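# Seat grey arch pegs into stand posts with two arms

## Task

Lower the grey arch onto the stand with care so that the peg beneath each green end slides down into the hole of its own post and each green end ends up sitting on top of that post. Neither arm nor hand may strike or press hard on the stand, and the arch must never be shoved, dragged or rammed forcefully; doing so counts as failure. The arch has to stay seated on its own, not because the robot is still holding it. At the end, open the grippers and move the arms away.

## Robot and tools

Robot: two six-joint arms, left_arm and right_arm, each with a parallel two-finger gripper and a wrist camera (cam_left_wrist and cam_right_wrist, both 504x504). The names left and right are labels only and do not match image sides. Occasionally a loose object may get a brief shove from outside. Nothing may end up on the floor; knocking or placing items off the table is a failure.

Frame: one shared scene frame. Origin on the table surface midway between the arms, +x out across the table, +z up, left_arm on the +y side. Reported gripper positions are in metres and may be slightly wrong, especially at long reach. The gripper's fingers point along its own +z and close along its own y. end_effector_position is the point between the pads when shut; closed fingertips extend about 33 mm past it, open ones about 9 mm, and closing pushes the tips roughly 24 mm farther out, so keep clearance above surfaces.

execute_actions takes "actions", a list holding one item or nothing. Empty list: just report the current state. {"steps": N} with no rows: wait N control steps (max 300, each 1/30 s), counted from the previous result and including reply time. {"rows": [...], "steps": N}: a motion of up to 15 steps (default 15); each row is used for one step and the final row repeats if rows run out. Optional "pictures": false drops the camera images. A refused call sends nothing.

Each row is a single flat list of 18 numbers covering both arms, even when only one moves: left_arm's six joint targets, then its gripper position, force_limit, speed; then the same nine for right_arm. Joint numbers are absolute target angles in radians (same convention as the Joint positions line), not offsets. Joint order and stated ranges: waist -6.283..6.283, shoulder -6.283..6.283, elbow -2.792..2.792, forearm roll -6.283..6.283, wrist pitch -6.283..6.283, wrist roll -6.283..6.283. A target more than 0.010 rad beyond a range end, and farther out than the current angle, is refused; true ends may differ by up to 0.010 rad, and targets past them are clipped, reported as "joint sent to its limit" (possibly about an earlier move). The controller caps each step's target to a lead over the measured angle (0.456 rad waist/shoulder, 0.683 elbow, 0.854 for the three wrist joints) and shrinks all of an arm's targets if they would shift the gripper more than 70 mm. Top joint speeds are 2.09, 2.09, 3.14, 3.93, 3.93, 3.93 rad/s, reached after 0.3 s, with joints of an arm synchronised. Between calls, arms keep heading for the last row until they settle or a step is HELD.

Gripper numbers are absolute commands in [-1, 1]. position: +1 fully open (140 mm), about -0.8 pads touch, -1 closes until blocked. force_limit: about 14 N at -1, 60 N at 0, 107 N at +1. speed: about 30, 140, 250 mm/s at -1, 0, +1. To keep a gripper unchanged, repeat its previous three values (0 is a real command). To grip, send -1 and confirm object_status 2. Status codes: 0 moving, 1 blocked while opening, 2 blocked while closing (holding), 3 reached target or pads met. To squeeze harder while holding, raise force_limit and toggle position between -1 and -0.98. position_measured is in counts: 3 open, 230 closed.

Result lines: per-arm pose (position, quaternion wxyz) and velocities; Joint positions and Joint velocities per arm in joint order; object_status and position_measured for each gripper. "joint command not followed" means a clearance check altered targets on some steps; HELD marks steps where your row was not sent. TORQUE FAULT or FORCE FAULT (outside force 144 N, or joint load limits: waist 299, shoulder 299, elbow 140, wrist joints 39.6 N m, held weight included) freezes that arm for 10 s, skipping the rest of the call, and the arm yields to contact. MOTOR HOT warns of heat from holding loads; OVER-TEMPERATURE FAULT brakes the arm until it cools. Avoid arm-to-arm collisions, hard contact with the stand, and forcing the arch; move gently and lower pegs straight down.

zoom_image: {"camera": name, "region": [x0, y0, x1, y1]} in pixels of that camera's latest image, origin top-left, at most 504x504, returns an enlarged view. show_instructions: no arguments, shows the reference image(s). finished_scene: {"scene": n} ends scene n irreversibly and reports success; the next scene's task follows. Release the arch and retreat before calling it.

Cameras: pinhole with radial distortion; calibration gives K, distortion and T_world_to_cam, computed from joint readings, with small errors (about 0.5 degrees, 2.5 mm).

Each tool is called after "Emit:" as name(argument=value, ...) on one line, values as JSON.

Reference images:

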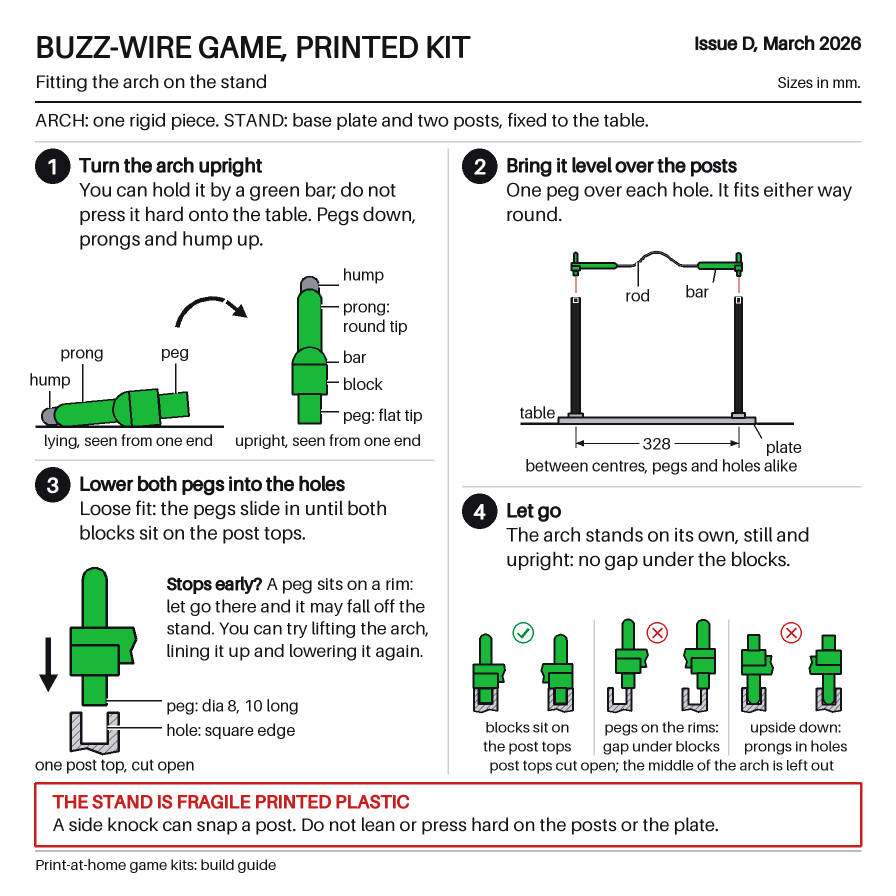

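## Session

Emit:
execute_actions(actions=[])

Scene clock: 0.00 s of 4600.00 s.
left_arm: end_effector_position=(+0.5820, +0.0667, +0.2137) position_measured=3 object_status=3 end_effector_quat_wxyz=(+0.573, +0.325, +0.743, +0.120) end_effector_velocity=(-0.000, -0.000, +0.000) end_effector_angular_velocity=(-0.000, -0.000, -0.001) | right_arm: end_effector_position=(+0.4839, -0.9889, +0.1839) position_measured=3 object_status=3 end_effector_quat_wxyz=(+0.517, -0.049, +0.850, -0.089) end_effector_velocity=(-0.000, +0.000, -0.000) end_effector_angular_velocity=(-0.000, +0.000, +0.000)
Joint positions: left_arm=[-1.032  0.142  2.358  1.907  0.938  2.828] | right_arm=[-0.926  0.13   2.33   1.704  0.849  2.119]
Joint velocities: left_arm=[-0.    -0.001 -0.     0.    -0.     0.   ] | right_arm=[-0. -0.  0.  0. -0. -0.]

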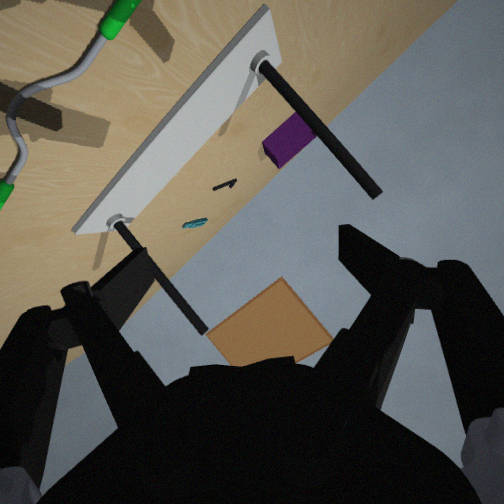

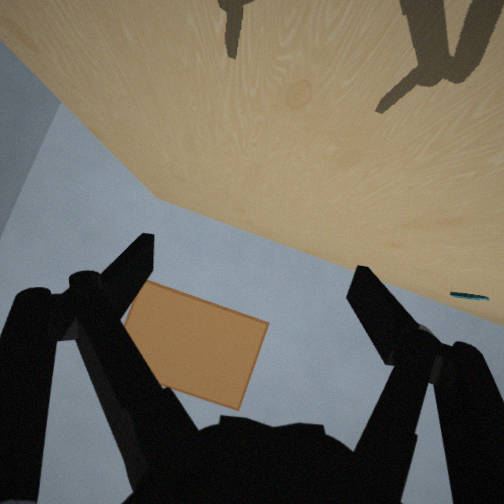

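Emit:
execute_actions(actions=[{"rows": [[-0.745, 0.224, 1.391, 0.0, 1.526, 0.722, 1, 0, 0, -0.926, 0.13, 2.33, 1.704, 0.849, 2.119, 1, 0, 0]], "steps": 15}], pictures=false)

Emit:
execute_actions(actions=[{"steps": 45}])

Scene clock: 102.83 s of 4600.00 s.
left_arm: end_effector_position=(+0.7143, +0.1488, +0.3826) position_measured=3 object_status=3 end_effector_quat_wxyz=(+0.538, -0.447, +0.713, -0.040) end_effector_velocity=(+0.060, +0.142, +0.330) end_effector_angular_velocity=(-4.851, -0.298, +3.960) | right_arm: end_effector_position=(+0.4836, -0.9889, +0.1834) position_measured=3 object_status=3 end_effector_quat_wxyz=(+0.517, -0.049, +0.850, -0.088) end_effector_velocity=(+0.001, -0.001, +0.001) end_effector_angular_velocity=(-0.002, -0.001, -0.000)
Joint positions: left_arm=[-0.86   0.191  1.823  1.219  1.29   2.14 ] | right_arm=[-0.926  0.13   2.33   1.704  0.849  2.119]
Joint velocities: left_arm=[ 0.542  0.154 -2.042 -2.924  1.104 -2.94 ] | right_arm=[ 0.     0.    -0.003 -0.    -0.     0.   ]
Steps of this call (steps 1 to 90: nothing new was sent; then 99.33 s passed at rest; steps 91 to 105: all 15 steps of this action). Readings (joint positions | what the end effector reports):
91: left_arm=[-1.032 0.142 2.358 1.906 0.938 2.827] | right_arm=[-0.926 0.130 2.330 1.704 0.849 2.119] | left_arm position_measured=3 object_status=3 | right_arm position_measured=3 object_status=3
92: left_arm=[-1.029 0.142 2.352 1.898 0.944 2.819] | right_arm=[-0.926 0.130 2.330 1.704 0.849 2.119] | left_arm position_measured=3 object_status=3 | right_arm position_measured=3 object_status=3
94: left_arm=[-1.010 0.148 2.305 1.839 0.984 2.760] | right_arm=[-0.926 0.130 2.330 1.704 0.849 2.119] | left_arm position_measured=3 object_status=3 | right_arm position_measured=3 object_status=3
98: left_arm=[-0.959 0.163 2.169 1.669 1.089 2.590] | right_arm=[-0.926 0.130 2.330 1.704 0.849 2.119] | left_arm position_measured=3 object_status=3 | right_arm position_measured=3 object_status=3
105: the state above

Scene clock: 104.33 s of 4600.00 s.
left_arm: end_effector_position=(+0.5498, -0.0004, +0.3998) position_measured=3 object_status=3 end_effector_quat_wxyz=(+0.000, +1.000, -0.001, +0.000) end_effector_velocity=(+0.000, +0.000, -0.000) end_effector_angular_velocity=(+0.001, +0.000, -0.000) | right_arm: end_effector_position=(+0.4836, -0.9889, +0.1834) position_measured=3 object_status=3 end_effector_quat_wxyz=(+0.517, -0.049, +0.850, -0.088) end_effector_velocity=(-0.000, +0.001, -0.000) end_effector_angular_velocity=(+0.000, +0.000, +0.000)
Joint positions: left_arm=[-0.745  0.224  1.391  0.     1.526  0.722] | right_arm=[-0.926  0.13   2.33   1.704  0.849  2.119]
Joint velocities: left_arm=[ 0.     0.001 -0.     0.     0.     0.   ] | right_arm=[ 0.    -0.001  0.001 -0.    -0.    -0.   ]
Steps of this call (steps 1 to 45: the robot went on to your last target). Readings (joint positions | what the end effector reports):
1: left_arm=[-0.842 0.196 1.754 1.112 1.327 2.034] | right_arm=[-0.926 0.130 2.330 1.704 0.849 2.119] | left_arm position_measured=3 object_status=3 | right_arm position_measured=3 object_status=3
2: left_arm=[-0.825 0.201 1.691 0.997 1.362 1.918] | right_arm=[-0.926 0.130 2.330 1.704 0.849 2.119] | left_arm position_measured=3 object_status=3 | right_arm position_measured=3 object_status=3
4: left_arm=[-0.799 0.208 1.592 0.794 1.415 1.715] | right_arm=[-0.926 0.130 2.330 1.704 0.849 2.119] | left_arm position_measured=3 object_status=3 | right_arm position_measured=3 object_status=3
8: left_arm=[-0.777 0.215 1.509 0.513 1.459 1.401] | right_arm=[-0.926 0.130 2.330 1.704 0.849 2.119] | left_arm position_measured=3 object_status=3 | right_arm position_measured=3 object_status=3
45: the state above
All arms were judged still, so your last target was given up. Only a new action makes them travel on or press farther. Fingers that are still opening or closing keep moving.
camera_calibration (this result's frames):
cam_left_wrist: T_world_to_cam=[[-0.118513, -0.992253, 0.0372585, 0.0433241], [-0.933857, 0.124133, 0.335414, 0.385762], [-0.337441, 0.00495679, -0.941334, 0.746031], [0, 0, 0, 1]] pos_world=[0.617122, -0.00859513, 0.57126]
cam_right_wrist: T_world_to_cam=[[-0.0904286, 0.935351, -0.341967, 1.0311], [0.0711741, 0.348565, 0.934578, 0.154891], [0.993356, 0.0601734, -0.098093, -0.212975], [0, 0, 0, 1]] pos_world=[0.293777, -1.00562, 0.186954]

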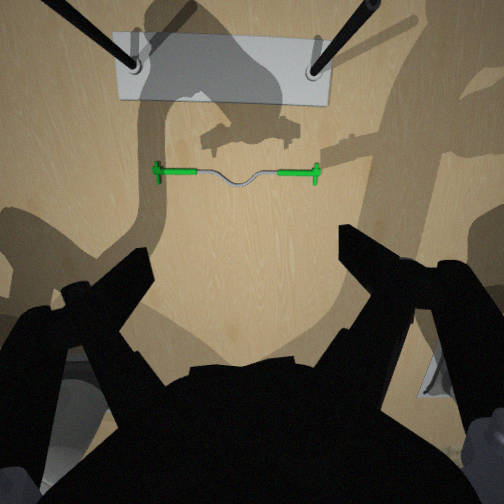

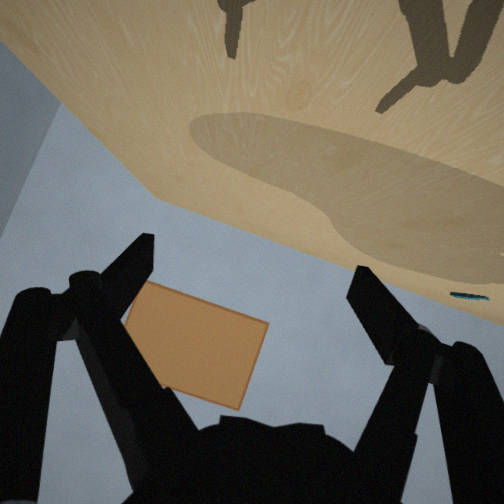

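Emit:
zoom_image(camera="cam_left_wrist", region=[100, 0, 400, 220])

Region (100, 0, 400, 220) of cam_left_wrist's 504x504 image, scaled by 1.680, with more detail than that image has; it fills the top 370 rows of this view, and the rest is white.

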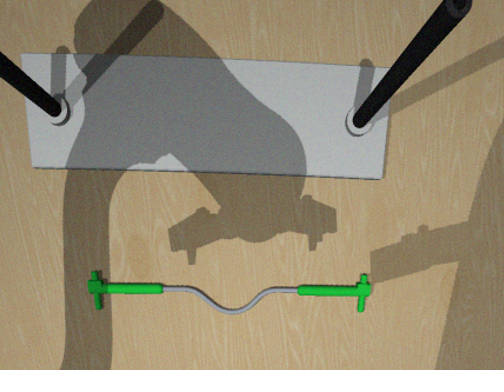

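Emit:
zoom_image(camera="cam_left_wrist", region=[140, 140, 340, 210])

Emit:
zoom_image(camera="cam_left_wrist", region=[100, 20, 360, 120])

Region (140, 140, 340, 210) of cam_left_wrist's 504x504 image, scaled by 2.520, with more detail than that image has; it fills the top 176 rows of this view, and the rest is white.

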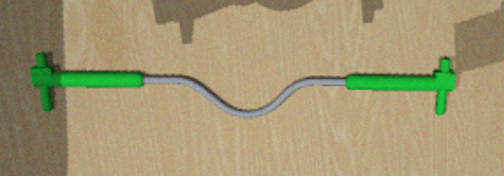

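Region (100, 20, 360, 120) of cam_left_wrist's 504x504 image, scaled by 1.938, with more detail than that image has; it fills the top 194 rows of this view, and the rest is white.

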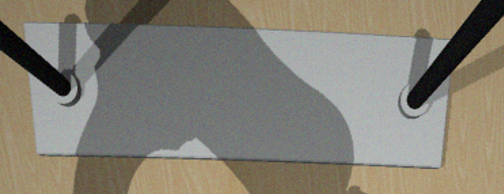

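Emit:
execute_actions(actions=[{"rows": [[-0.5755, 0.2961, 1.7657, 0.0, 1.0798, -0.5512, -0.4, 0, 0, -0.926, 0.13, 2.33, 1.704, 0.849, 2.119, 1, 0, 0]], "steps": 15}], pictures=false)

Emit:
execute_actions(actions=[{"steps": 30}])

Scene clock: 162.97 s of 4600.00 s.
left_arm: end_effector_position=(+0.6016, +0.0614, +0.2260) position_measured=105 object_status=0 end_effector_quat_wxyz=(+0.000, +0.898, +0.441, +0.000) end_effector_velocity=(+0.065, +0.184, -0.379) end_effector_angular_velocity=(+0.004, +0.004, +2.532) | right_arm: end_effector_position=(+0.4836, -0.9889, +0.1834) position_measured=3 object_status=3 end_effector_quat_wxyz=(+0.517, -0.049, +0.850, -0.088) end_effector_velocity=(-0.000, +0.001, +0.000) end_effector_angular_velocity=(+0.001, -0.001, +0.001)
Joint positions: left_arm=[-0.629  0.273  1.646 -0.     1.222 -0.077] | right_arm=[-0.926  0.13   2.33   1.704  0.849  2.119]
Joint velocities: left_arm=[ 0.259  0.111  0.575  0.002 -0.681 -2.273] | right_arm=[ 0.    -0.001  0.001  0.     0.002  0.   ]
Steps of this call (steps 1 to 90: nothing new was sent; then 55.13 s passed at rest; steps 91 to 105: all 15 steps of this action). Readings (joint positions | what the end effector reports):
91: left_arm=[-0.745 0.224 1.391 -0.000 1.526 0.721] | right_arm=[-0.926 0.130 2.330 1.704 0.849 2.119] | left_arm position_measured=3 object_status=0 | right_arm position_measured=3 object_status=3
92: left_arm=[-0.743 0.224 1.394 -0.000 1.522 0.713] | right_arm=[-0.926 0.130 2.330 1.704 0.849 2.119] | left_arm position_measured=6 object_status=0 | right_arm position_measured=3 object_status=3
94: left_arm=[-0.732 0.229 1.420 -0.000 1.490 0.654] | right_arm=[-0.926 0.130 2.330 1.704 0.849 2.119] | left_arm position_measured=22 object_status=0 | right_arm position_measured=3 object_status=3
98: left_arm=[-0.692 0.246 1.508 -0.000 1.386 0.429] | right_arm=[-0.926 0.130 2.330 1.704 0.849 2.119] | left_arm position_measured=52 object_status=0 | right_arm position_measured=3 object_status=3
105: the state above

Scene clock: 163.97 s of 4600.00 s.
left_arm: end_effector_position=(+0.6098, +0.1028, +0.1494) position_measured=179 object_status=3 end_effector_quat_wxyz=(+0.000, +0.751, +0.660, -0.000) end_effector_velocity=(-0.000, +0.000, -0.001) end_effector_angular_velocity=(+0.001, +0.001, +0.001) | right_arm: end_effector_position=(+0.4836, -0.9889, +0.1834) position_measured=3 object_status=3 end_effector_quat_wxyz=(+0.517, -0.049, +0.850, -0.088) end_effector_velocity=(-0.000, +0.000, -0.000) end_effector_angular_velocity=(+0.000, +0.000, +0.000)
Joint positions: left_arm=[-0.576  0.296  1.766 -0.     1.08  -0.551] | right_arm=[-0.926  0.13   2.33   1.704  0.849  2.119]
Joint velocities: left_arm=[-0.     0.001  0.    -0.     0.    -0.001] | right_arm=[-0.     0.     0.    -0.001  0.    -0.   ]
Steps of this call (steps 1 to 30: the robot went on to your last target). Readings (joint positions | what the end effector reports):
1: left_arm=[-0.621 0.277 1.666 -0.000 1.199 -0.154] | right_arm=[-0.926 0.130 2.330 1.704 0.849 2.119] | left_arm position_measured=113 object_status=0 | right_arm position_measured=3 object_status=3
2: left_arm=[-0.612 0.281 1.685 -0.000 1.175 -0.232] | right_arm=[-0.926 0.130 2.330 1.704 0.849 2.119] | left_arm position_measured=120 object_status=0 | right_arm position_measured=3 object_status=3
4: left_arm=[-0.595 0.288 1.723 -0.000 1.130 -0.382] | right_arm=[-0.926 0.130 2.330 1.704 0.849 2.119] | left_arm position_measured=136 object_status=0 | right_arm position_measured=3 object_status=3
8: left_arm=[-0.576 0.296 1.764 -0.000 1.082 -0.544] | right_arm=[-0.926 0.130 2.330 1.704 0.849 2.119] | left_arm position_measured=166 object_status=0 | right_arm position_measured=3 object_status=3
30: the state above
All arms were judged still, so your last target was given up. Only a new action makes them travel on or press farther. Fingers that are still opening or closing keep moving.
camera_calibration (this result's frames):
cam_left_wrist: T_world_to_cam=[[0.96901, -0.244258, 0.0368512, -0.57786], [-0.242215, -0.910235, 0.335864, 0.197418], [-0.0484941, -0.334381, -0.941189, 0.388753], [0, 0, 0, 1]] pos_world=[0.626622, 0.168541, 0.32088]
cam_right_wrist: T_world_to_cam=[[-0.0904287, 0.935351, -0.341967, 1.0311], [0.071174, 0.348565, 0.934578, 0.154891], [0.993356, 0.0601736, -0.0980929, -0.212975], [0, 0, 0, 1]] pos_world=[0.293777, -1.00562, 0.186954]

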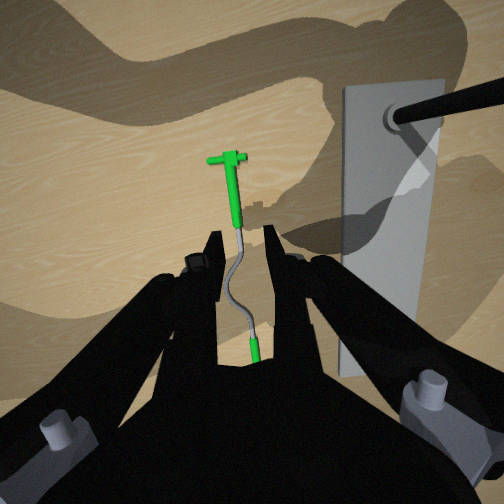

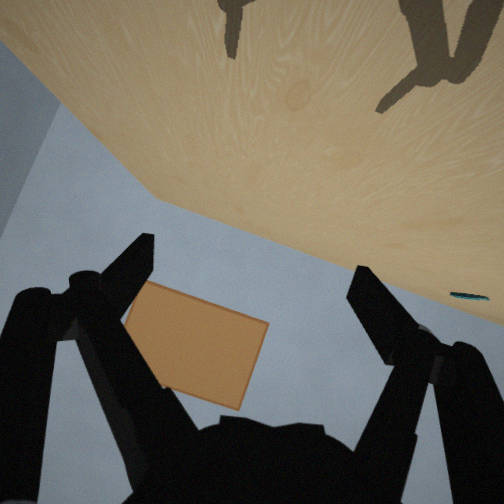

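Emit:
zoom_image(camera="cam_left_wrist", region=[170, 130, 310, 290])

Region (170, 130, 310, 290) of cam_left_wrist's 504x504 image, scaled by 3.150, with more detail than that image has; it fills the left 441 columns of this view, and the rest is white.

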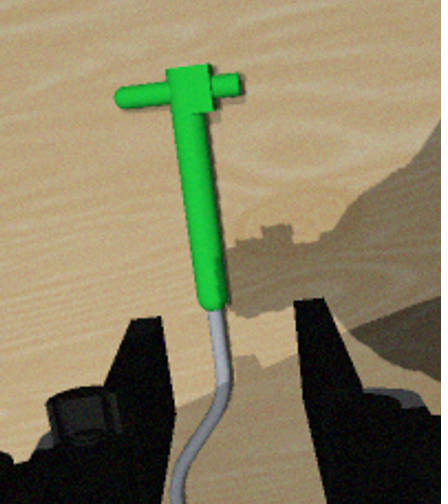

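Emit:
execute_actions(actions=[{"rows": [[-0.5685, 0.3530, 1.8543, 0.0, 0.9343, -0.532, -0.4, 0, 0, -0.926, 0.13, 2.33, 1.704, 0.849, 2.119, 1, 0, 0]], "steps": 15}], pictures=false)

Emit:
execute_actions(actions=[{"steps": 10}])

Scene clock: 189.00 s of 4600.00 s.
left_arm: end_effector_position=(+0.6048, +0.1130, +0.0694) position_measured=179 object_status=3 end_effector_quat_wxyz=(-0.000, +0.755, +0.655, +0.000) end_effector_velocity=(+0.001, -0.001, +0.002) end_effector_angular_velocity=(-0.003, -0.002, +0.001) | right_arm: end_effector_position=(+0.4836, -0.9889, +0.1834) position_measured=3 object_status=3 end_effector_quat_wxyz=(+0.517, -0.049, +0.850, -0.088) end_effector_velocity=(-0.000, -0.000, +0.001) end_effector_angular_velocity=(-0.001, -0.000, -0.000)
Joint positions: left_arm=[-0.568  0.353  1.854  0.     0.934 -0.532] | right_arm=[-0.926  0.13   2.33   1.704  0.849  2.119]
Joint velocities: left_arm=[-0.    -0.002 -0.001 -0.001 -0.    -0.   ] | right_arm=[-0.    -0.001  0.    -0.    -0.     0.   ]
Steps of this call (steps 1 to 90: nothing new was sent; then 21.53 s passed at rest; steps 91 to 105: all 15 steps of this action). Readings (joint positions | what the end effector reports):
91: left_arm=[-0.575 0.296 1.766 0.000 1.079 -0.551] | right_arm=[-0.926 0.130 2.330 1.704 0.849 2.119] | left_arm position_measured=179 object_status=3 | right_arm position_measured=3 object_status=3
92: left_arm=[-0.575 0.299 1.771 0.000 1.071 -0.551] | right_arm=[-0.926 0.130 2.330 1.704 0.849 2.119] | left_arm position_measured=179 object_status=3 | right_arm position_measured=3 object_status=3
94: left_arm=[-0.572 0.322 1.806 0.000 1.012 -0.543] | right_arm=[-0.926 0.130 2.330 1.704 0.849 2.119] | left_arm position_measured=179 object_status=3 | right_arm position_measured=3 object_status=3
98: left_arm=[-0.569 0.353 1.855 0.000 0.935 -0.532] | right_arm=[-0.926 0.130 2.330 1.704 0.849 2.119] | left_arm position_measured=179 object_status=3 | right_arm position_measured=3 object_status=3
105: the state above

Scene clock: 189.33 s of 4600.00 s.
left_arm: end_effector_position=(+0.6048, +0.1129, +0.0695) position_measured=179 object_status=3 end_effector_quat_wxyz=(-0.000, +0.755, +0.655, +0.000) end_effector_velocity=(+0.000, -0.000, +0.001) end_effector_angular_velocity=(-0.001, -0.001, +0.000) | right_arm: end_effector_position=(+0.4836, -0.9889, +0.1834) position_measured=3 object_status=3 end_effector_quat_wxyz=(+0.517, -0.049, +0.850, -0.088) end_effector_velocity=(+0.000, -0.000, +0.001) end_effector_angular_velocity=(-0.001, +0.000, +0.000)
Joint positions: left_arm=[-0.568  0.353  1.854  0.     0.934 -0.532] | right_arm=[-0.926  0.13   2.33   1.704  0.849  2.119]
Joint velocities: left_arm=[ 0.    -0.001 -0.     0.    -0.001 -0.   ] | right_arm=[ 0.    -0.001 -0.    -0.001 -0.     0.   ]
Steps of this call (steps 1 to 10: the robot went on to your last target). Readings (joint positions | what the end effector reports):
1: left_arm=[-0.568 0.353 1.854 0.000 0.934 -0.532] | right_arm=[-0.926 0.130 2.330 1.704 0.849 2.119] | left_arm position_measured=179 object_status=3 | right_arm position_measured=3 object_status=3
2: left_arm=[-0.568 0.353 1.854 0.000 0.934 -0.532] | right_arm=[-0.926 0.130 2.330 1.704 0.849 2.119] | left_arm position_measured=179 object_status=3 | right_arm position_measured=3 object_status=3
4: left_arm=[-0.568 0.353 1.854 0.000 0.934 -0.532] | right_arm=[-0.926 0.130 2.330 1.704 0.849 2.119] | left_arm position_measured=179 object_status=3 | right_arm position_measured=3 object_status=3
8: left_arm=[-0.568 0.353 1.854 0.000 0.934 -0.532] | right_arm=[-0.926 0.130 2.330 1.704 0.849 2.119] | left_arm position_measured=179 object_status=3 | right_arm position_measured=3 object_status=3
10: the state above
camera_calibration (this result's frames):
cam_left_wrist: T_world_to_cam=[[0.965953, -0.256076, 0.0368665, -0.564398], [-0.253324, -0.907226, 0.335809, 0.238617], [-0.0525462, -0.333715, -0.941208, 0.319021], [0, 0, 0, 1]] pos_world=[0.622393, 0.178413, 0.240943]
cam_right_wrist: T_world_to_cam=[[-0.0904287, 0.935351, -0.341966, 1.0311], [0.0711742, 0.348565, 0.934578, 0.15489], [0.993356, 0.0601735, -0.0980931, -0.212975], [0, 0, 0, 1]] pos_world=[0.293777, -1.00562, 0.186954]

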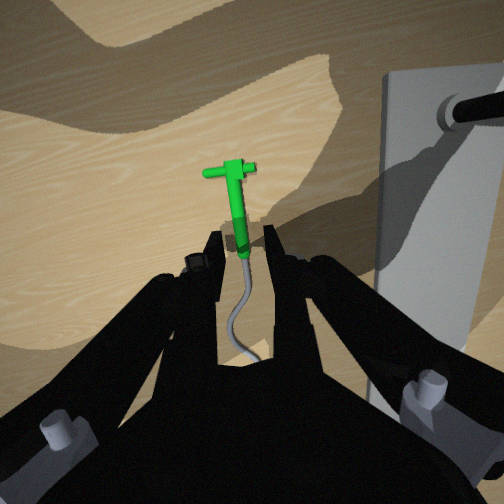

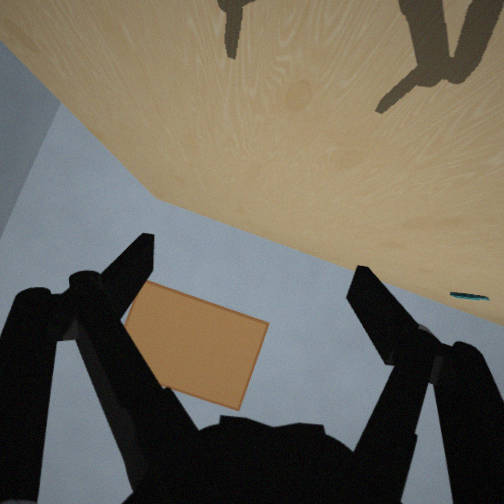

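Emit:
zoom_image(camera="cam_left_wrist", region=[170, 130, 310, 290])

Region (170, 130, 310, 290) of cam_left_wrist's 504x504 image, scaled by 3.150, with more detail than that image has; it fills the left 441 columns of this view, and the rest is white.

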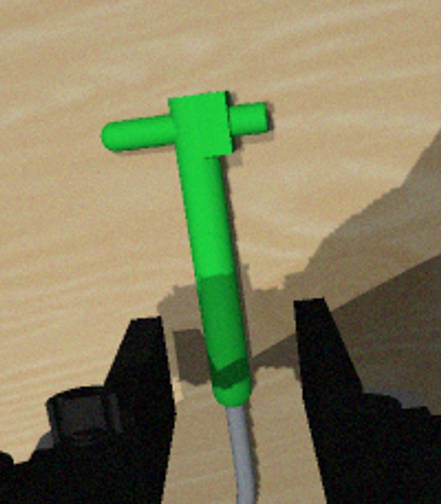

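Emit:
execute_actions(actions=[{"rows": [[-0.5685, 0.3895, 1.8788, 0.0, 0.8733, -0.532, -0.4, 0, 0, -0.926, 0.13, 2.33, 1.704, 0.849, 2.119, 1, 0, 0]], "steps": 15}])

Scene clock: 198.57 s of 4600.00 s.
left_arm: end_effector_position=(+0.6047, +0.1129, +0.0344) position_measured=179 object_status=3 end_effector_quat_wxyz=(-0.000, +0.755, +0.655, -0.000) end_effector_velocity=(+0.001, -0.001, +0.001) end_effector_angular_velocity=(-0.002, -0.002, +0.001) | right_arm: end_effector_position=(+0.4836, -0.9889, +0.1834) position_measured=3 object_status=3 end_effector_quat_wxyz=(+0.517, -0.049, +0.850, -0.088) end_effector_velocity=(+0.000, -0.000, -0.000) end_effector_angular_velocity=(+0.000, -0.000, +0.001)
Joint positions: left_arm=[-0.568  0.39   1.879 -0.     0.873 -0.532] | right_arm=[-0.926  0.13   2.33   1.704  0.849  2.119]
Joint velocities: left_arm=[ 0.    -0.001 -0.001 -0.001 -0.001 -0.   ] | right_arm=[-0.     0.001 -0.001 -0.     0.001 -0.   ]
Steps of this call (steps 1 to 15: the robot went on to your last target; steps 16 to 90: nothing new was sent; then 5.73 s passed at rest; steps 91 to 105: all 15 steps of this action). Readings (joint positions | what the end effector reports):
91: left_arm=[-0.568 0.353 1.854 -0.000 0.934 -0.532] | right_arm=[-0.926 0.130 2.330 1.704 0.849 2.119] | left_arm position_measured=179 object_status=3 | right_arm position_measured=3 object_status=3
92: left_arm=[-0.568 0.357 1.856 -0.000 0.926 -0.532] | right_arm=[-0.926 0.130 2.330 1.704 0.849 2.119] | left_arm position_measured=179 object_status=3 | right_arm position_measured=3 object_status=3
94: left_arm=[-0.568 0.382 1.873 -0.000 0.886 -0.532] | right_arm=[-0.926 0.130 2.330 1.704 0.849 2.119] | left_arm position_measured=179 object_status=3 | right_arm position_measured=3 object_status=3
98: left_arm=[-0.568 0.390 1.879 -0.000 0.873 -0.532] | right_arm=[-0.926 0.130 2.330 1.704 0.849 2.119] | left_arm position_measured=179 object_status=3 | right_arm position_measured=3 object_status=3
105: the state above
camera_calibration (this result's frames):
cam_left_wrist: T_world_to_cam=[[0.966008, -0.255898, 0.0366791, -0.563064], [-0.253086, -0.907237, 0.33596, 0.250197], [-0.0526949, -0.333823, -0.941162, 0.286123], [0, 0, 0, 1]] pos_world=[0.622322, 0.178415, 0.205885]
cam_right_wrist: T_world_to_cam=[[-0.0904286, 0.935351, -0.341967, 1.0311], [0.0711741, 0.348565, 0.934578, 0.154891], [0.993356, 0.0601734, -0.098093, -0.212975], [0, 0, 0, 1]] pos_world=[0.293777, -1.00562, 0.186954]

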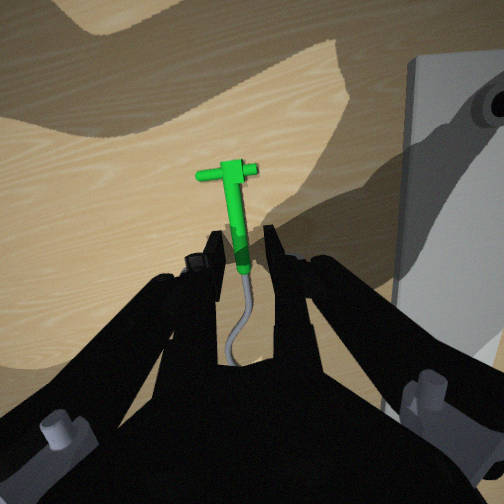

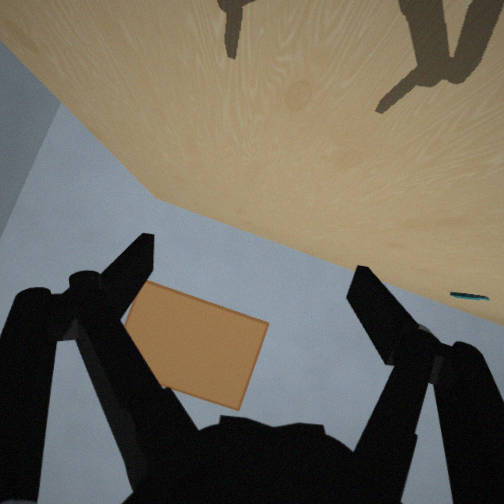

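Now close the gripper.

Emit:
execute_actions(actions=[{"rows": [[-0.5685, 0.3895, 1.8788, 0.0, 0.8733, -0.532, -1, 0.1, -0.5, -0.926, 0.13, 2.33, 1.704, 0.849, 2.119, 1, 0, 0]], "steps": 15}])

Scene clock: 200.93 s of 4600.00 s.
left_arm: end_effector_position=(+0.6048, +0.1128, +0.0346) position_measured=218 object_status=0 end_effector_quat_wxyz=(+0.000, +0.755, +0.655, +0.000) end_effector_velocity=(-0.000, +0.000, +0.000) end_effector_angular_velocity=(+0.000, +0.000, +0.000) | right_arm: end_effector_position=(+0.4836, -0.9889, +0.1834) position_measured=3 object_status=3 end_effector_quat_wxyz=(+0.517, -0.049, +0.850, -0.088) end_effector_velocity=(-0.000, +0.001, -0.002) end_effector_angular_velocity=(+0.003, +0.002, -0.000)
Joint positions: left_arm=[-0.569  0.389  1.879  0.     0.873 -0.532] | right_arm=[-0.926  0.13   2.33   1.704  0.849  2.119]
Joint velocities: left_arm=[-0.    -0.001  0.    -0.     0.001 -0.   ] | right_arm=[ 0.     0.001  0.001 -0.    -0.001  0.001]
Steps of this call (steps 1 to 15: the robot went on to your last target; steps 16 to 56: nothing new was sent; steps 57 to 71: all 15 steps of this action). Readings (joint positions | what the end effector reports):
57: left_arm=[-0.569 0.389 1.879 -0.000 0.873 -0.532] | right_arm=[-0.926 0.130 2.330 1.704 0.849 2.119] | left_arm position_measured=179 object_status=0 | right_arm position_measured=3 object_status=3
58: left_arm=[-0.569 0.389 1.879 0.000 0.873 -0.532] | right_arm=[-0.926 0.130 2.330 1.704 0.849 2.119] | left_arm position_measured=181 object_status=0 | right_arm position_measured=3 object_status=3
60: left_arm=[-0.569 0.389 1.879 0.000 0.873 -0.532] | right_arm=[-0.926 0.130 2.330 1.704 0.849 2.119] | left_arm position_measured=190 object_status=0 | right_arm position_measured=3 object_status=3
64: left_arm=[-0.569 0.389 1.879 0.000 0.873 -0.532] | right_arm=[-0.926 0.130 2.330 1.704 0.849 2.119] | left_arm position_measured=209 object_status=0 | right_arm position_measured=3 object_status=3
71: the state above
camera_calibration (this result's frames):
cam_left_wrist: T_world_to_cam=[[0.965945, -0.25609, 0.0369958, -0.563153], [-0.253377, -0.90719, 0.335866, 0.250337], [-0.0524496, -0.333801, -0.941183, 0.286089], [0, 0, 0, 1]] pos_world=[0.622409, 0.178382, 0.206017]
cam_right_wrist: T_world_to_cam=[[-0.0904286, 0.935351, -0.341967, 1.0311], [0.071174, 0.348565, 0.934578, 0.15489], [0.993356, 0.0601735, -0.0980929, -0.212975], [0, 0, 0, 1]] pos_world=[0.293777, -1.00562, 0.186954]

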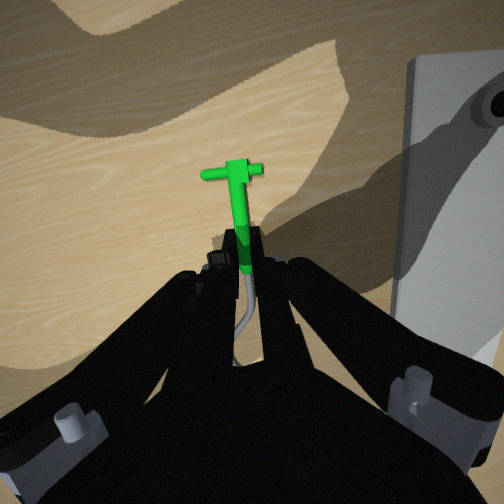

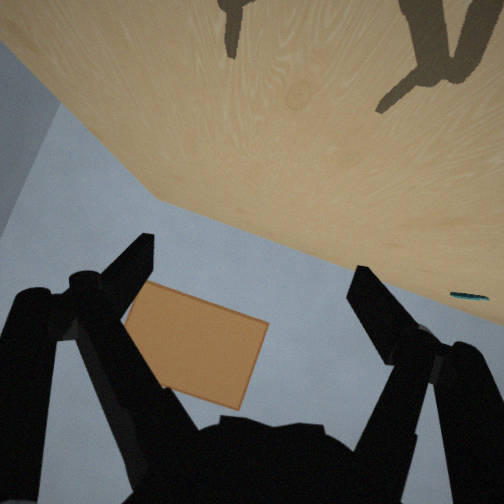

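Emit:
execute_actions(actions=[{"steps": 8}], pictures=false)

Scene clock: 202.73 s of 4600.00 s.
left_arm: end_effector_position=(+0.6048, +0.1128, +0.0345) position_measured=218 object_status=2 end_effector_quat_wxyz=(+0.000, +0.755, +0.655, +0.000) end_effector_velocity=(-0.000, -0.000, -0.000) end_effector_angular_velocity=(-0.000, +0.001, +0.000) | right_arm: end_effector_position=(+0.4836, -0.9889, +0.1834) position_measured=3 object_status=3 end_effector_quat_wxyz=(+0.517, -0.049, +0.850, -0.088) end_effector_velocity=(+0.000, -0.000, +0.001) end_effector_angular_velocity=(-0.001, -0.001, +0.000)
Joint positions: left_arm=[-0.569  0.389  1.879  0.     0.873 -0.532] | right_arm=[-0.926  0.13   2.33   1.704  0.849  2.119]
Joint velocities: left_arm=[-0.     0.     0.    -0.001  0.     0.   ] | right_arm=[ 0.    -0.001 -0.     0.     0.     0.   ]
Steps of this call (steps 1 to 15: the robot went on to your last target; steps 16 to 54: nothing new was sent). Readings (joint positions | what the end effector reports):
1: left_arm=[-0.569 0.389 1.879 0.000 0.873 -0.532] | right_arm=[-0.926 0.130 2.330 1.704 0.849 2.119] | left_arm position_measured=218 object_status=2 | right_arm position_measured=3 object_status=3
2: left_arm=[-0.569 0.389 1.879 0.000 0.873 -0.532] | right_arm=[-0.926 0.130 2.330 1.704 0.849 2.119] | left_arm position_measured=218 object_status=2 | right_arm position_measured=3 object_status=3
4: left_arm=[-0.569 0.389 1.879 0.000 0.873 -0.532] | right_arm=[-0.926 0.130 2.330 1.704 0.849 2.119] | left_arm position_measured=218 object_status=2 | right_arm position_measured=3 object_status=3
8: left_arm=[-0.569 0.389 1.879 0.000 0.873 -0.532] | right_arm=[-0.926 0.130 2.330 1.704 0.849 2.119] | left_arm position_measured=218 object_status=2 | right_arm position_measured=3 object_status=3
54: the state above
All arms were judged still, so your last target was given up. Only a new action makes them travel on or press farther. Fingers that are still opening or closing keep moving.

Emit:
execute_actions(actions=[{"rows": [[-0.5685, 0.385, 1.876, 0.0, 0.8805, -0.532, -1, 0.1, -0.5, -0.926, 0.13, 2.33, 1.704, 0.849, 2.119, 1, 0, 0], [-0.5685, 0.381, 1.873, 0.0, 0.8875, -0.532, -1, 0.1, -0.5, -0.926, 0.13, 2.33, 1.704, 0.849, 2.119, 1, 0, 0], [-0.5685, 0.376, 1.870, 0.0, 0.8955, -0.532, -1, 0.1, -0.5, -0.926, 0.13, 2.33, 1.704, 0.849, 2.119, 1, 0, 0], [-0.5685, 0.371, 1.8665, 0.0, 0.904, -0.532, -1, 0.1, -0.5, -0.926, 0.13, 2.33, 1.704, 0.849, 2.119, 1, 0, 0], [-0.5685, 0.366, 1.863, 0.0, 0.9125, -0.532, -1, 0.1, -0.5, -0.926, 0.13, 2.33, 1.704, 0.849, 2.119, 1, 0, 0], [-0.5685, 0.361, 1.860, 0.0, 0.9205, -0.532, -1, 0.1, -0.5, -0.926, 0.13, 2.33, 1.704, 0.849, 2.119, 1, 0, 0], [-0.5685, 0.357, 1.857, 0.0, 0.9275, -0.532, -1, 0.1, -0.5, -0.926, 0.13, 2.33, 1.704, 0.849, 2.119, 1, 0, 0], [-0.5685, 0.353, 1.8543, 0.0, 0.9343, -0.532, -1, 0.1, -0.5, -0.926, 0.13, 2.33, 1.704, 0.849, 2.119, 1, 0, 0]], "steps": 15}])

Scene clock: 209.20 s of 4600.00 s.
left_arm: end_effector_position=(+0.6048, +0.1128, +0.0695) position_measured=218 object_status=2 end_effector_quat_wxyz=(+0.000, +0.755, +0.655, +0.000) end_effector_velocity=(-0.000, -0.000, -0.001) end_effector_angular_velocity=(-0.000, +0.001, +0.000) | right_arm: end_effector_position=(+0.4836, -0.9889, +0.1834) position_measured=3 object_status=3 end_effector_quat_wxyz=(+0.517, -0.049, +0.850, -0.088) end_effector_velocity=(-0.000, +0.001, -0.001) end_effector_angular_velocity=(+0.000, +0.000, +0.000)
Joint positions: left_arm=[-0.569  0.353  1.854  0.     0.934 -0.532] | right_arm=[-0.926  0.13   2.33   1.704  0.849  2.119]
Joint velocities: left_arm=[ 0.     0.001 -0.    -0.001 -0.     0.   ] | right_arm=[-0.     0.     0.001  0.     0.    -0.001]
Steps of this call (steps 1 to 90: nothing new was sent; then 2.97 s passed at rest; steps 91 to 105: all 15 steps of this action). Readings (joint positions | what the end effector reports):
91: left_arm=[-0.569 0.389 1.879 0.000 0.873 -0.532] | right_arm=[-0.926 0.130 2.330 1.704 0.849 2.119] | left_arm position_measured=218 object_status=2 | right_arm position_measured=3 object_status=3
92: left_arm=[-0.569 0.388 1.878 0.000 0.878 -0.532] | right_arm=[-0.926 0.130 2.330 1.704 0.849 2.119] | left_arm position_measured=218 object_status=2 | right_arm position_measured=3 object_status=3
94: left_arm=[-0.569 0.379 1.872 0.000 0.891 -0.532] | right_arm=[-0.926 0.130 2.330 1.704 0.849 2.119] | left_arm position_measured=218 object_status=2 | right_arm position_measured=3 object_status=3
98: left_arm=[-0.569 0.359 1.859 0.000 0.924 -0.532] | right_arm=[-0.926 0.130 2.330 1.704 0.849 2.119] | left_arm position_measured=218 object_status=2 | right_arm position_measured=3 object_status=3
105: the state above
camera_calibration (this result's frames):
cam_left_wrist: T_world_to_cam=[[0.965934, -0.256129, 0.0370172, -0.564452], [-0.253423, -0.907194, 0.33582, 0.238628], [-0.0524314, -0.33376, -0.941199, 0.319012], [0, 0, 0, 1]] pos_world=[0.622424, 0.178383, 0.241012]
cam_right_wrist: T_world_to_cam=[[-0.0904286, 0.935351, -0.341967, 1.0311], [0.0711741, 0.348565, 0.934578, 0.154891], [0.993356, 0.0601735, -0.0980931, -0.212975], [0, 0, 0, 1]] pos_world=[0.293777, -1.00562, 0.186954]

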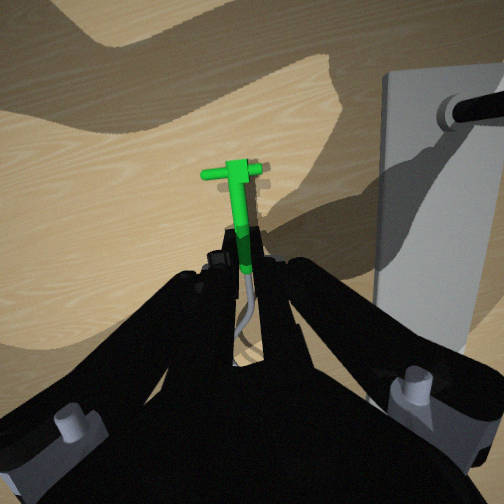

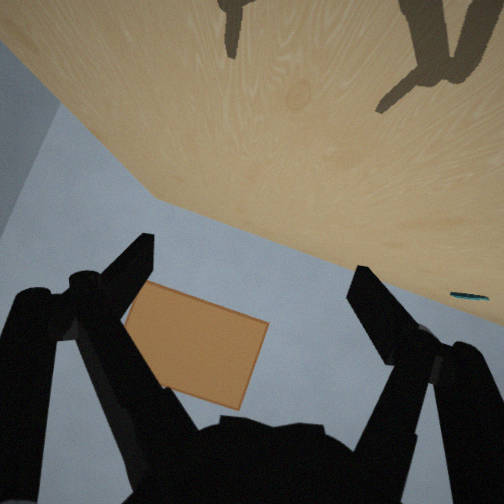

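Emit:
execute_actions(actions=[{"rows": [[-1.007, 0.0977, 1.8766, 0.0, 1.1673, -0.9705, -1, 0.1, -0.5, -0.926, 0.13, 2.33, 1.704, 0.849, 2.119, 1, 0, 0]], "steps": 15}], pictures=false)

Emit:
execute_actions(actions=[{"steps": 12}])

Scene clock: 233.57 s of 4600.00 s.
left_arm: end_effector_position=(+0.4273, +0.0158, +0.1770) position_measured=218 object_status=2 end_effector_quat_wxyz=(-0.000, +0.755, +0.655, -0.000) end_effector_velocity=(-0.456, -0.136, +0.246) end_effector_angular_velocity=(-0.003, -0.003, -0.002) | right_arm: end_effector_position=(+0.4836, -0.9889, +0.1834) position_measured=3 object_status=3 end_effector_quat_wxyz=(+0.517, -0.049, +0.850, -0.088) end_effector_velocity=(-0.000, +0.000, +0.001) end_effector_angular_velocity=(-0.002, -0.000, +0.000)
Joint positions: left_arm=[-0.88   0.172  1.87  -0.     1.1   -0.843] | right_arm=[-0.926  0.13   2.33   1.704  0.849  2.119]
Joint velocities: left_arm=[-0.753 -0.439  0.039  0.     0.397 -0.752] | right_arm=[ 0.    -0.002  0.001  0.    -0.    -0.   ]
Steps of this call (steps 1 to 15: the robot went on to your last target; steps 16 to 90: nothing new was sent; then 20.87 s passed at rest; steps 91 to 105: all 15 steps of this action). Readings (joint positions | what the end effector reports):
91: left_arm=[-0.569 0.353 1.854 -0.000 0.934 -0.532] | right_arm=[-0.926 0.130 2.330 1.704 0.849 2.119] | left_arm position_measured=218 object_status=2 | right_arm position_measured=3 object_status=3
92: left_arm=[-0.573 0.351 1.855 -0.000 0.937 -0.536] | right_arm=[-0.926 0.130 2.330 1.704 0.849 2.119] | left_arm position_measured=218 object_status=2 | right_arm position_measured=3 object_status=3
94: left_arm=[-0.605 0.332 1.856 -0.000 0.954 -0.568] | right_arm=[-0.926 0.130 2.330 1.704 0.849 2.119] | left_arm position_measured=218 object_status=2 | right_arm position_measured=3 object_status=3
98: left_arm=[-0.704 0.274 1.861 -0.000 1.006 -0.667] | right_arm=[-0.926 0.130 2.330 1.704 0.849 2.119] | left_arm position_measured=218 object_status=2 | right_arm position_measured=3 object_status=3
105: the state above

Scene clock: 233.97 s of 4600.00 s.
left_arm: end_effector_position=(+0.3498, +0.0003, +0.2174) position_measured=218 object_status=2 end_effector_quat_wxyz=(-0.000, +0.755, +0.655, +0.000) end_effector_velocity=(-0.000, +0.000, -0.001) end_effector_angular_velocity=(+0.002, +0.000, +0.001) | right_arm: end_effector_position=(+0.4836, -0.9889, +0.1834) position_measured=3 object_status=3 end_effector_quat_wxyz=(+0.517, -0.049, +0.850, -0.088) end_effector_velocity=(+0.000, -0.001, -0.001) end_effector_angular_velocity=(-0.000, +0.001, +0.000)
Joint positions: left_arm=[-1.007  0.098  1.877 -0.     1.167 -0.97 ] | right_arm=[-0.926  0.13   2.33   1.704  0.849  2.119]
Joint velocities: left_arm=[-0.     0.001  0.     0.     0.001 -0.001] | right_arm=[ 0.     0.002 -0.001 -0.    -0.001 -0.   ]
Steps of this call (steps 1 to 12: the robot went on to your last target). Readings (joint positions | what the end effector reports):
1: left_arm=[-0.905 0.157 1.871 -0.000 1.113 -0.868] | right_arm=[-0.926 0.130 2.330 1.704 0.849 2.119] | left_arm position_measured=218 object_status=2 | right_arm position_measured=3 object_status=3
2: left_arm=[-0.931 0.142 1.873 -0.000 1.127 -0.894] | right_arm=[-0.926 0.130 2.330 1.704 0.849 2.119] | left_arm position_measured=218 object_status=2 | right_arm position_measured=3 object_status=3
4: left_arm=[-0.979 0.114 1.875 -0.000 1.153 -0.943] | right_arm=[-0.926 0.130 2.330 1.704 0.849 2.119] | left_arm position_measured=218 object_status=2 | right_arm position_measured=3 object_status=3
8: left_arm=[-1.007 0.098 1.877 -0.000 1.167 -0.970] | right_arm=[-0.926 0.130 2.330 1.704 0.849 2.119] | left_arm position_measured=218 object_status=2 | right_arm position_measured=3 object_status=3
12: the state above
camera_calibration (this result's frames):
cam_left_wrist: T_world_to_cam=[[0.96598, -0.256004, 0.0366755, -0.352302], [-0.253203, -0.907325, 0.335633, 0.0221706], [-0.0526469, -0.333501, -0.941279, 0.407284], [0, 0, 0, 1]] pos_world=[0.367372, 0.065755, 0.388848]
cam_right_wrist: T_world_to_cam=[[-0.0904286, 0.935351, -0.341967, 1.0311], [0.0711739, 0.348565, 0.934578, 0.154891], [0.993356, 0.0601735, -0.0980928, -0.212975], [0, 0, 0, 1]] pos_world=[0.293777, -1.00562, 0.186954]

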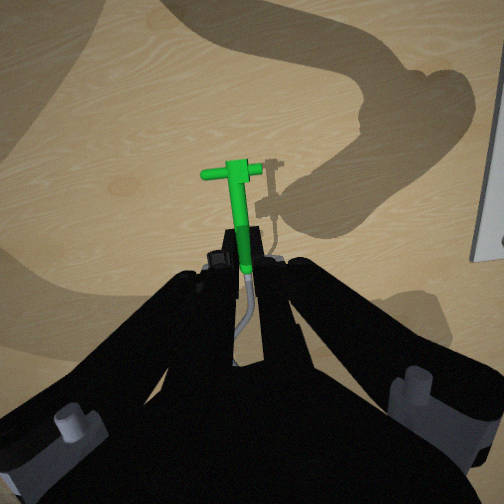

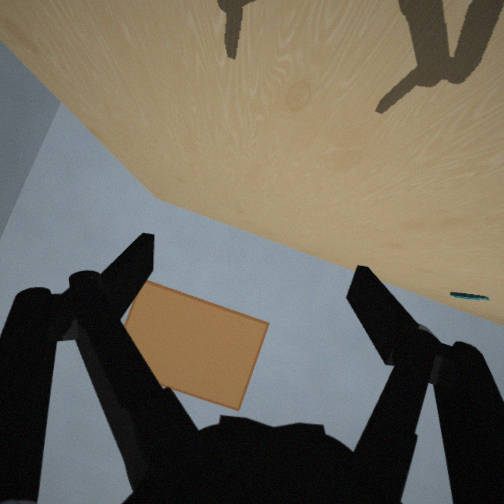

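Emit:
execute_actions(actions=[{"rows": [[-1.007, 0.0977, 1.8766, 0.9, 1.1, 0.05, -1, 0.1, -0.5, -0.5, 0.45, 1.9, 1.64, 1.4, 0.8, 1, 0, 0]], "steps": 15}], pictures=false)

Emit:
execute_actions(actions=[{"rows": [[-1.007, 0.0977, 1.8766, 1.835, 1.0218, 1.0927, -1, 0.1, -0.5, 0.0216, 0.82, 1.45, 1.578, 1.948, -0.663, 1, 0, 0]], "steps": 15}], pictures=false)

Emit:
execute_actions(actions=[{"steps": 20}])

Scene clock: 263.70 s of 4600.00 s.
left_arm: end_effector_position=(+0.5311, +0.0444, +0.2749) position_measured=218 object_status=2 end_effector_quat_wxyz=(-0.009, +0.935, +0.197, +0.294) end_effector_velocity=(+0.391, +0.026, +0.262) end_effector_angular_velocity=(+1.549, -1.065, -2.209) | right_arm: end_effector_position=(+0.6647, -0.8750, +0.2552) position_measured=3 object_status=3 end_effector_quat_wxyz=(+0.601, -0.460, +0.635, -0.156) end_effector_velocity=(+0.320, +0.323, +0.135) end_effector_angular_velocity=(-1.622, -1.163, +1.498)
Joint positions: left_arm=[-1.007  0.098  1.877  0.655  1.118 -0.237] | right_arm=[-0.68   0.315  2.081  1.667  1.168  1.457]
Joint velocities: left_arm=[-0.    -0.001 -0.     1.569 -0.118  1.845] | right_arm=[ 0.532  0.399 -0.537 -0.08   0.686 -1.946]
Steps of this call (steps 1 to 30: the robot went on to your last target; steps 31 to 90: nothing new was sent; then 26.23 s passed at rest; steps 91 to 105: all 15 steps of this action). Readings (joint positions | what the end effector reports):
91: left_arm=[-1.007 0.098 1.877 0.000 1.167 -0.970] | right_arm=[-0.926 0.130 2.330 1.704 0.849 2.119] | left_arm position_measured=218 object_status=2 | right_arm position_measured=3 object_status=3
92: left_arm=[-1.007 0.098 1.877 0.009 1.167 -0.962] | right_arm=[-0.922 0.133 2.326 1.704 0.855 2.110] | left_arm position_measured=218 object_status=2 | right_arm position_measured=3 object_status=3
94: left_arm=[-1.007 0.098 1.877 0.068 1.162 -0.902] | right_arm=[-0.892 0.156 2.296 1.699 0.893 2.051] | left_arm position_measured=218 object_status=2 | right_arm position_measured=3 object_status=3
98: left_arm=[-1.007 0.098 1.877 0.283 1.146 -0.673] | right_arm=[-0.810 0.218 2.212 1.686 1.000 1.866] | left_arm position_measured=218 object_status=2 | right_arm position_measured=3 object_status=3
105: the state above

Scene clock: 264.20 s of 4600.00 s.
left_arm: end_effector_position=(+0.6703, -0.0006, +0.4618) position_measured=218 object_status=2 end_effector_quat_wxyz=(-0.286, +0.700, -0.377, +0.534) end_effector_velocity=(+0.112, -0.182, +0.409) end_effector_angular_velocity=(+2.474, -1.281, -1.248) | right_arm: end_effector_position=(+0.7995, -0.6385, +0.3026) position_measured=3 object_status=3 end_effector_quat_wxyz=(+0.694, -0.670, +0.162, -0.208) end_effector_velocity=(+0.106, +0.520, +0.023) end_effector_angular_velocity=(-0.444, -1.543, +1.125)
Joint positions: left_arm=[-1.007  0.098  1.877  1.483  1.049  0.67 ] | right_arm=[-0.342  0.588  1.736  1.618  1.595  0.763]
Joint velocities: left_arm=[ 0.    -0.001 -0.     1.593 -0.122  1.925] | right_arm=[ 0.673  0.43  -0.529 -0.073  0.652 -1.434]
Steps of this call (steps 1 to 15: all 15 steps of this action). Readings (joint positions | what the end effector reports):
1: left_arm=[-1.007 0.098 1.877 0.709 1.114 -0.174] | right_arm=[-0.661 0.329 2.063 1.664 1.191 1.391] | left_arm position_measured=218 object_status=2 | right_arm position_measured=3 object_status=3
2: left_arm=[-1.007 0.098 1.877 0.765 1.110 -0.116] | right_arm=[-0.641 0.345 2.041 1.661 1.220 1.332] | left_arm position_measured=218 object_status=2 | right_arm position_measured=3 object_status=3
4: left_arm=[-1.007 0.098 1.877 0.878 1.097 -0.005] | right_arm=[-0.598 0.390 1.981 1.653 1.292 1.250] | left_arm position_measured=218 object_status=2 | right_arm position_measured=3 object_status=3
8: left_arm=[-1.007 0.098 1.877 1.104 1.078 0.223] | right_arm=[-0.507 0.474 1.878 1.638 1.420 1.079] | left_arm position_measured=218 object_status=2 | right_arm position_measured=3 object_status=3
15: the state above

Scene clock: 264.87 s of 4600.00 s.
left_arm: end_effector_position=(+0.6788, -0.0478, +0.5501) position_measured=218 object_status=2 end_effector_quat_wxyz=(+0.463, -0.462, +0.535, -0.535) end_effector_velocity=(+0.000, +0.000, -0.000) end_effector_angular_velocity=(-0.000, +0.000, +0.001) | right_arm: end_effector_position=(+0.7927, -0.3683, +0.2966) position_measured=3 object_status=3 end_effector_quat_wxyz=(+0.600, -0.415, -0.456, -0.510) end_effector_velocity=(-0.030, +0.121, -0.011) end_effector_angular_velocity=(+0.197, -0.885, +0.100)
Joint positions: left_arm=[-1.007  0.098  1.877  1.835  1.022  1.093] | right_arm=[ 0.016  0.816  1.455  1.579  1.942 -0.631]
Joint velocities: left_arm=[-0.     0.     0.    -0.001  0.001 -0.   ] | right_arm=[ 0.171  0.108 -0.135 -0.018  0.166 -0.875]
Steps of this call (steps 1 to 20: the robot went on to your last target). Readings (joint positions | what the end effector reports):
1: left_arm=[-1.007 0.098 1.877 1.538 1.045 0.735] | right_arm=[-0.320 0.603 1.719 1.616 1.617 0.713] | left_arm position_measured=218 object_status=2 | right_arm position_measured=3 object_status=3
2: left_arm=[-1.007 0.098 1.877 1.592 1.040 0.800] | right_arm=[-0.297 0.617 1.701 1.613 1.638 0.661] | left_arm position_measured=218 object_status=2 | right_arm position_measured=3 object_status=3
4: left_arm=[-1.007 0.098 1.877 1.701 1.032 0.931] | right_arm=[-0.254 0.644 1.667 1.608 1.680 0.550] | left_arm position_measured=218 object_status=2 | right_arm position_measured=3 object_status=3
8: left_arm=[-1.007 0.098 1.877 1.830 1.022 1.087] | right_arm=[-0.173 0.696 1.603 1.599 1.759 0.289] | left_arm position_measured=218 object_status=2 | right_arm position_measured=3 object_status=3
20: the state above
camera_calibration (this result's frames):
cam_left_wrist: T_world_to_cam=[[-0.0195863, 0.12127, -0.992426, 0.558467], [-0.19753, 0.972582, 0.122744, 0.119397], [0.980101, 0.198438, 0.00490522, -0.474289], [0, 0, 0, 1]] pos_world=[0.499374, -0.089732, 0.541908]
cam_right_wrist: T_world_to_cam=[[0.988073, 0.0745007, 0.134766, -0.796046], [0.144472, -0.145624, -0.978735, 0.138227], [-0.0532913, 0.986531, -0.15465, 0.641321], [0, 0, 0, 1]] pos_world=[0.800758, -0.553248, 0.341748]

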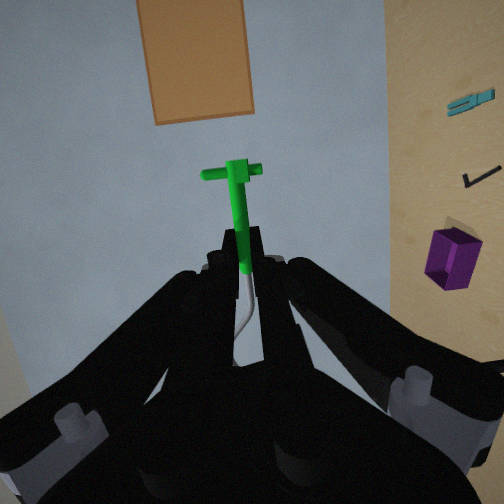

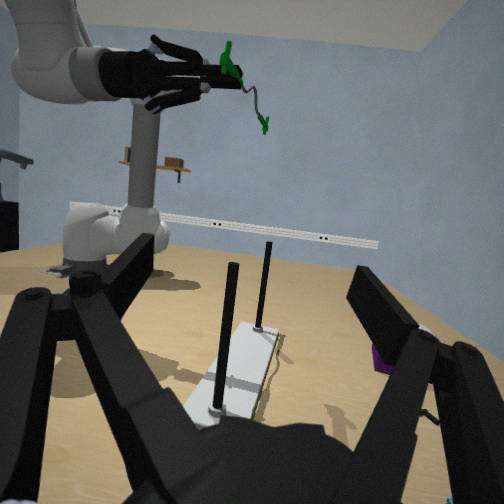

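Emit:
zoom_image(camera="cam_right_wrist", region=[170, 220, 330, 430])

Region (170, 220, 330, 430) of cam_right_wrist's 504x504 image, scaled by 2.400, with more detail than that image has; it fills the left 384 columns of this view, and the rest is white.

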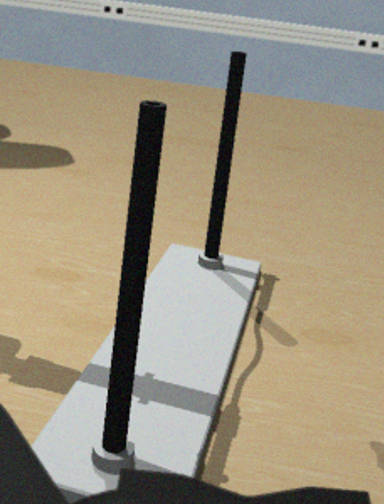

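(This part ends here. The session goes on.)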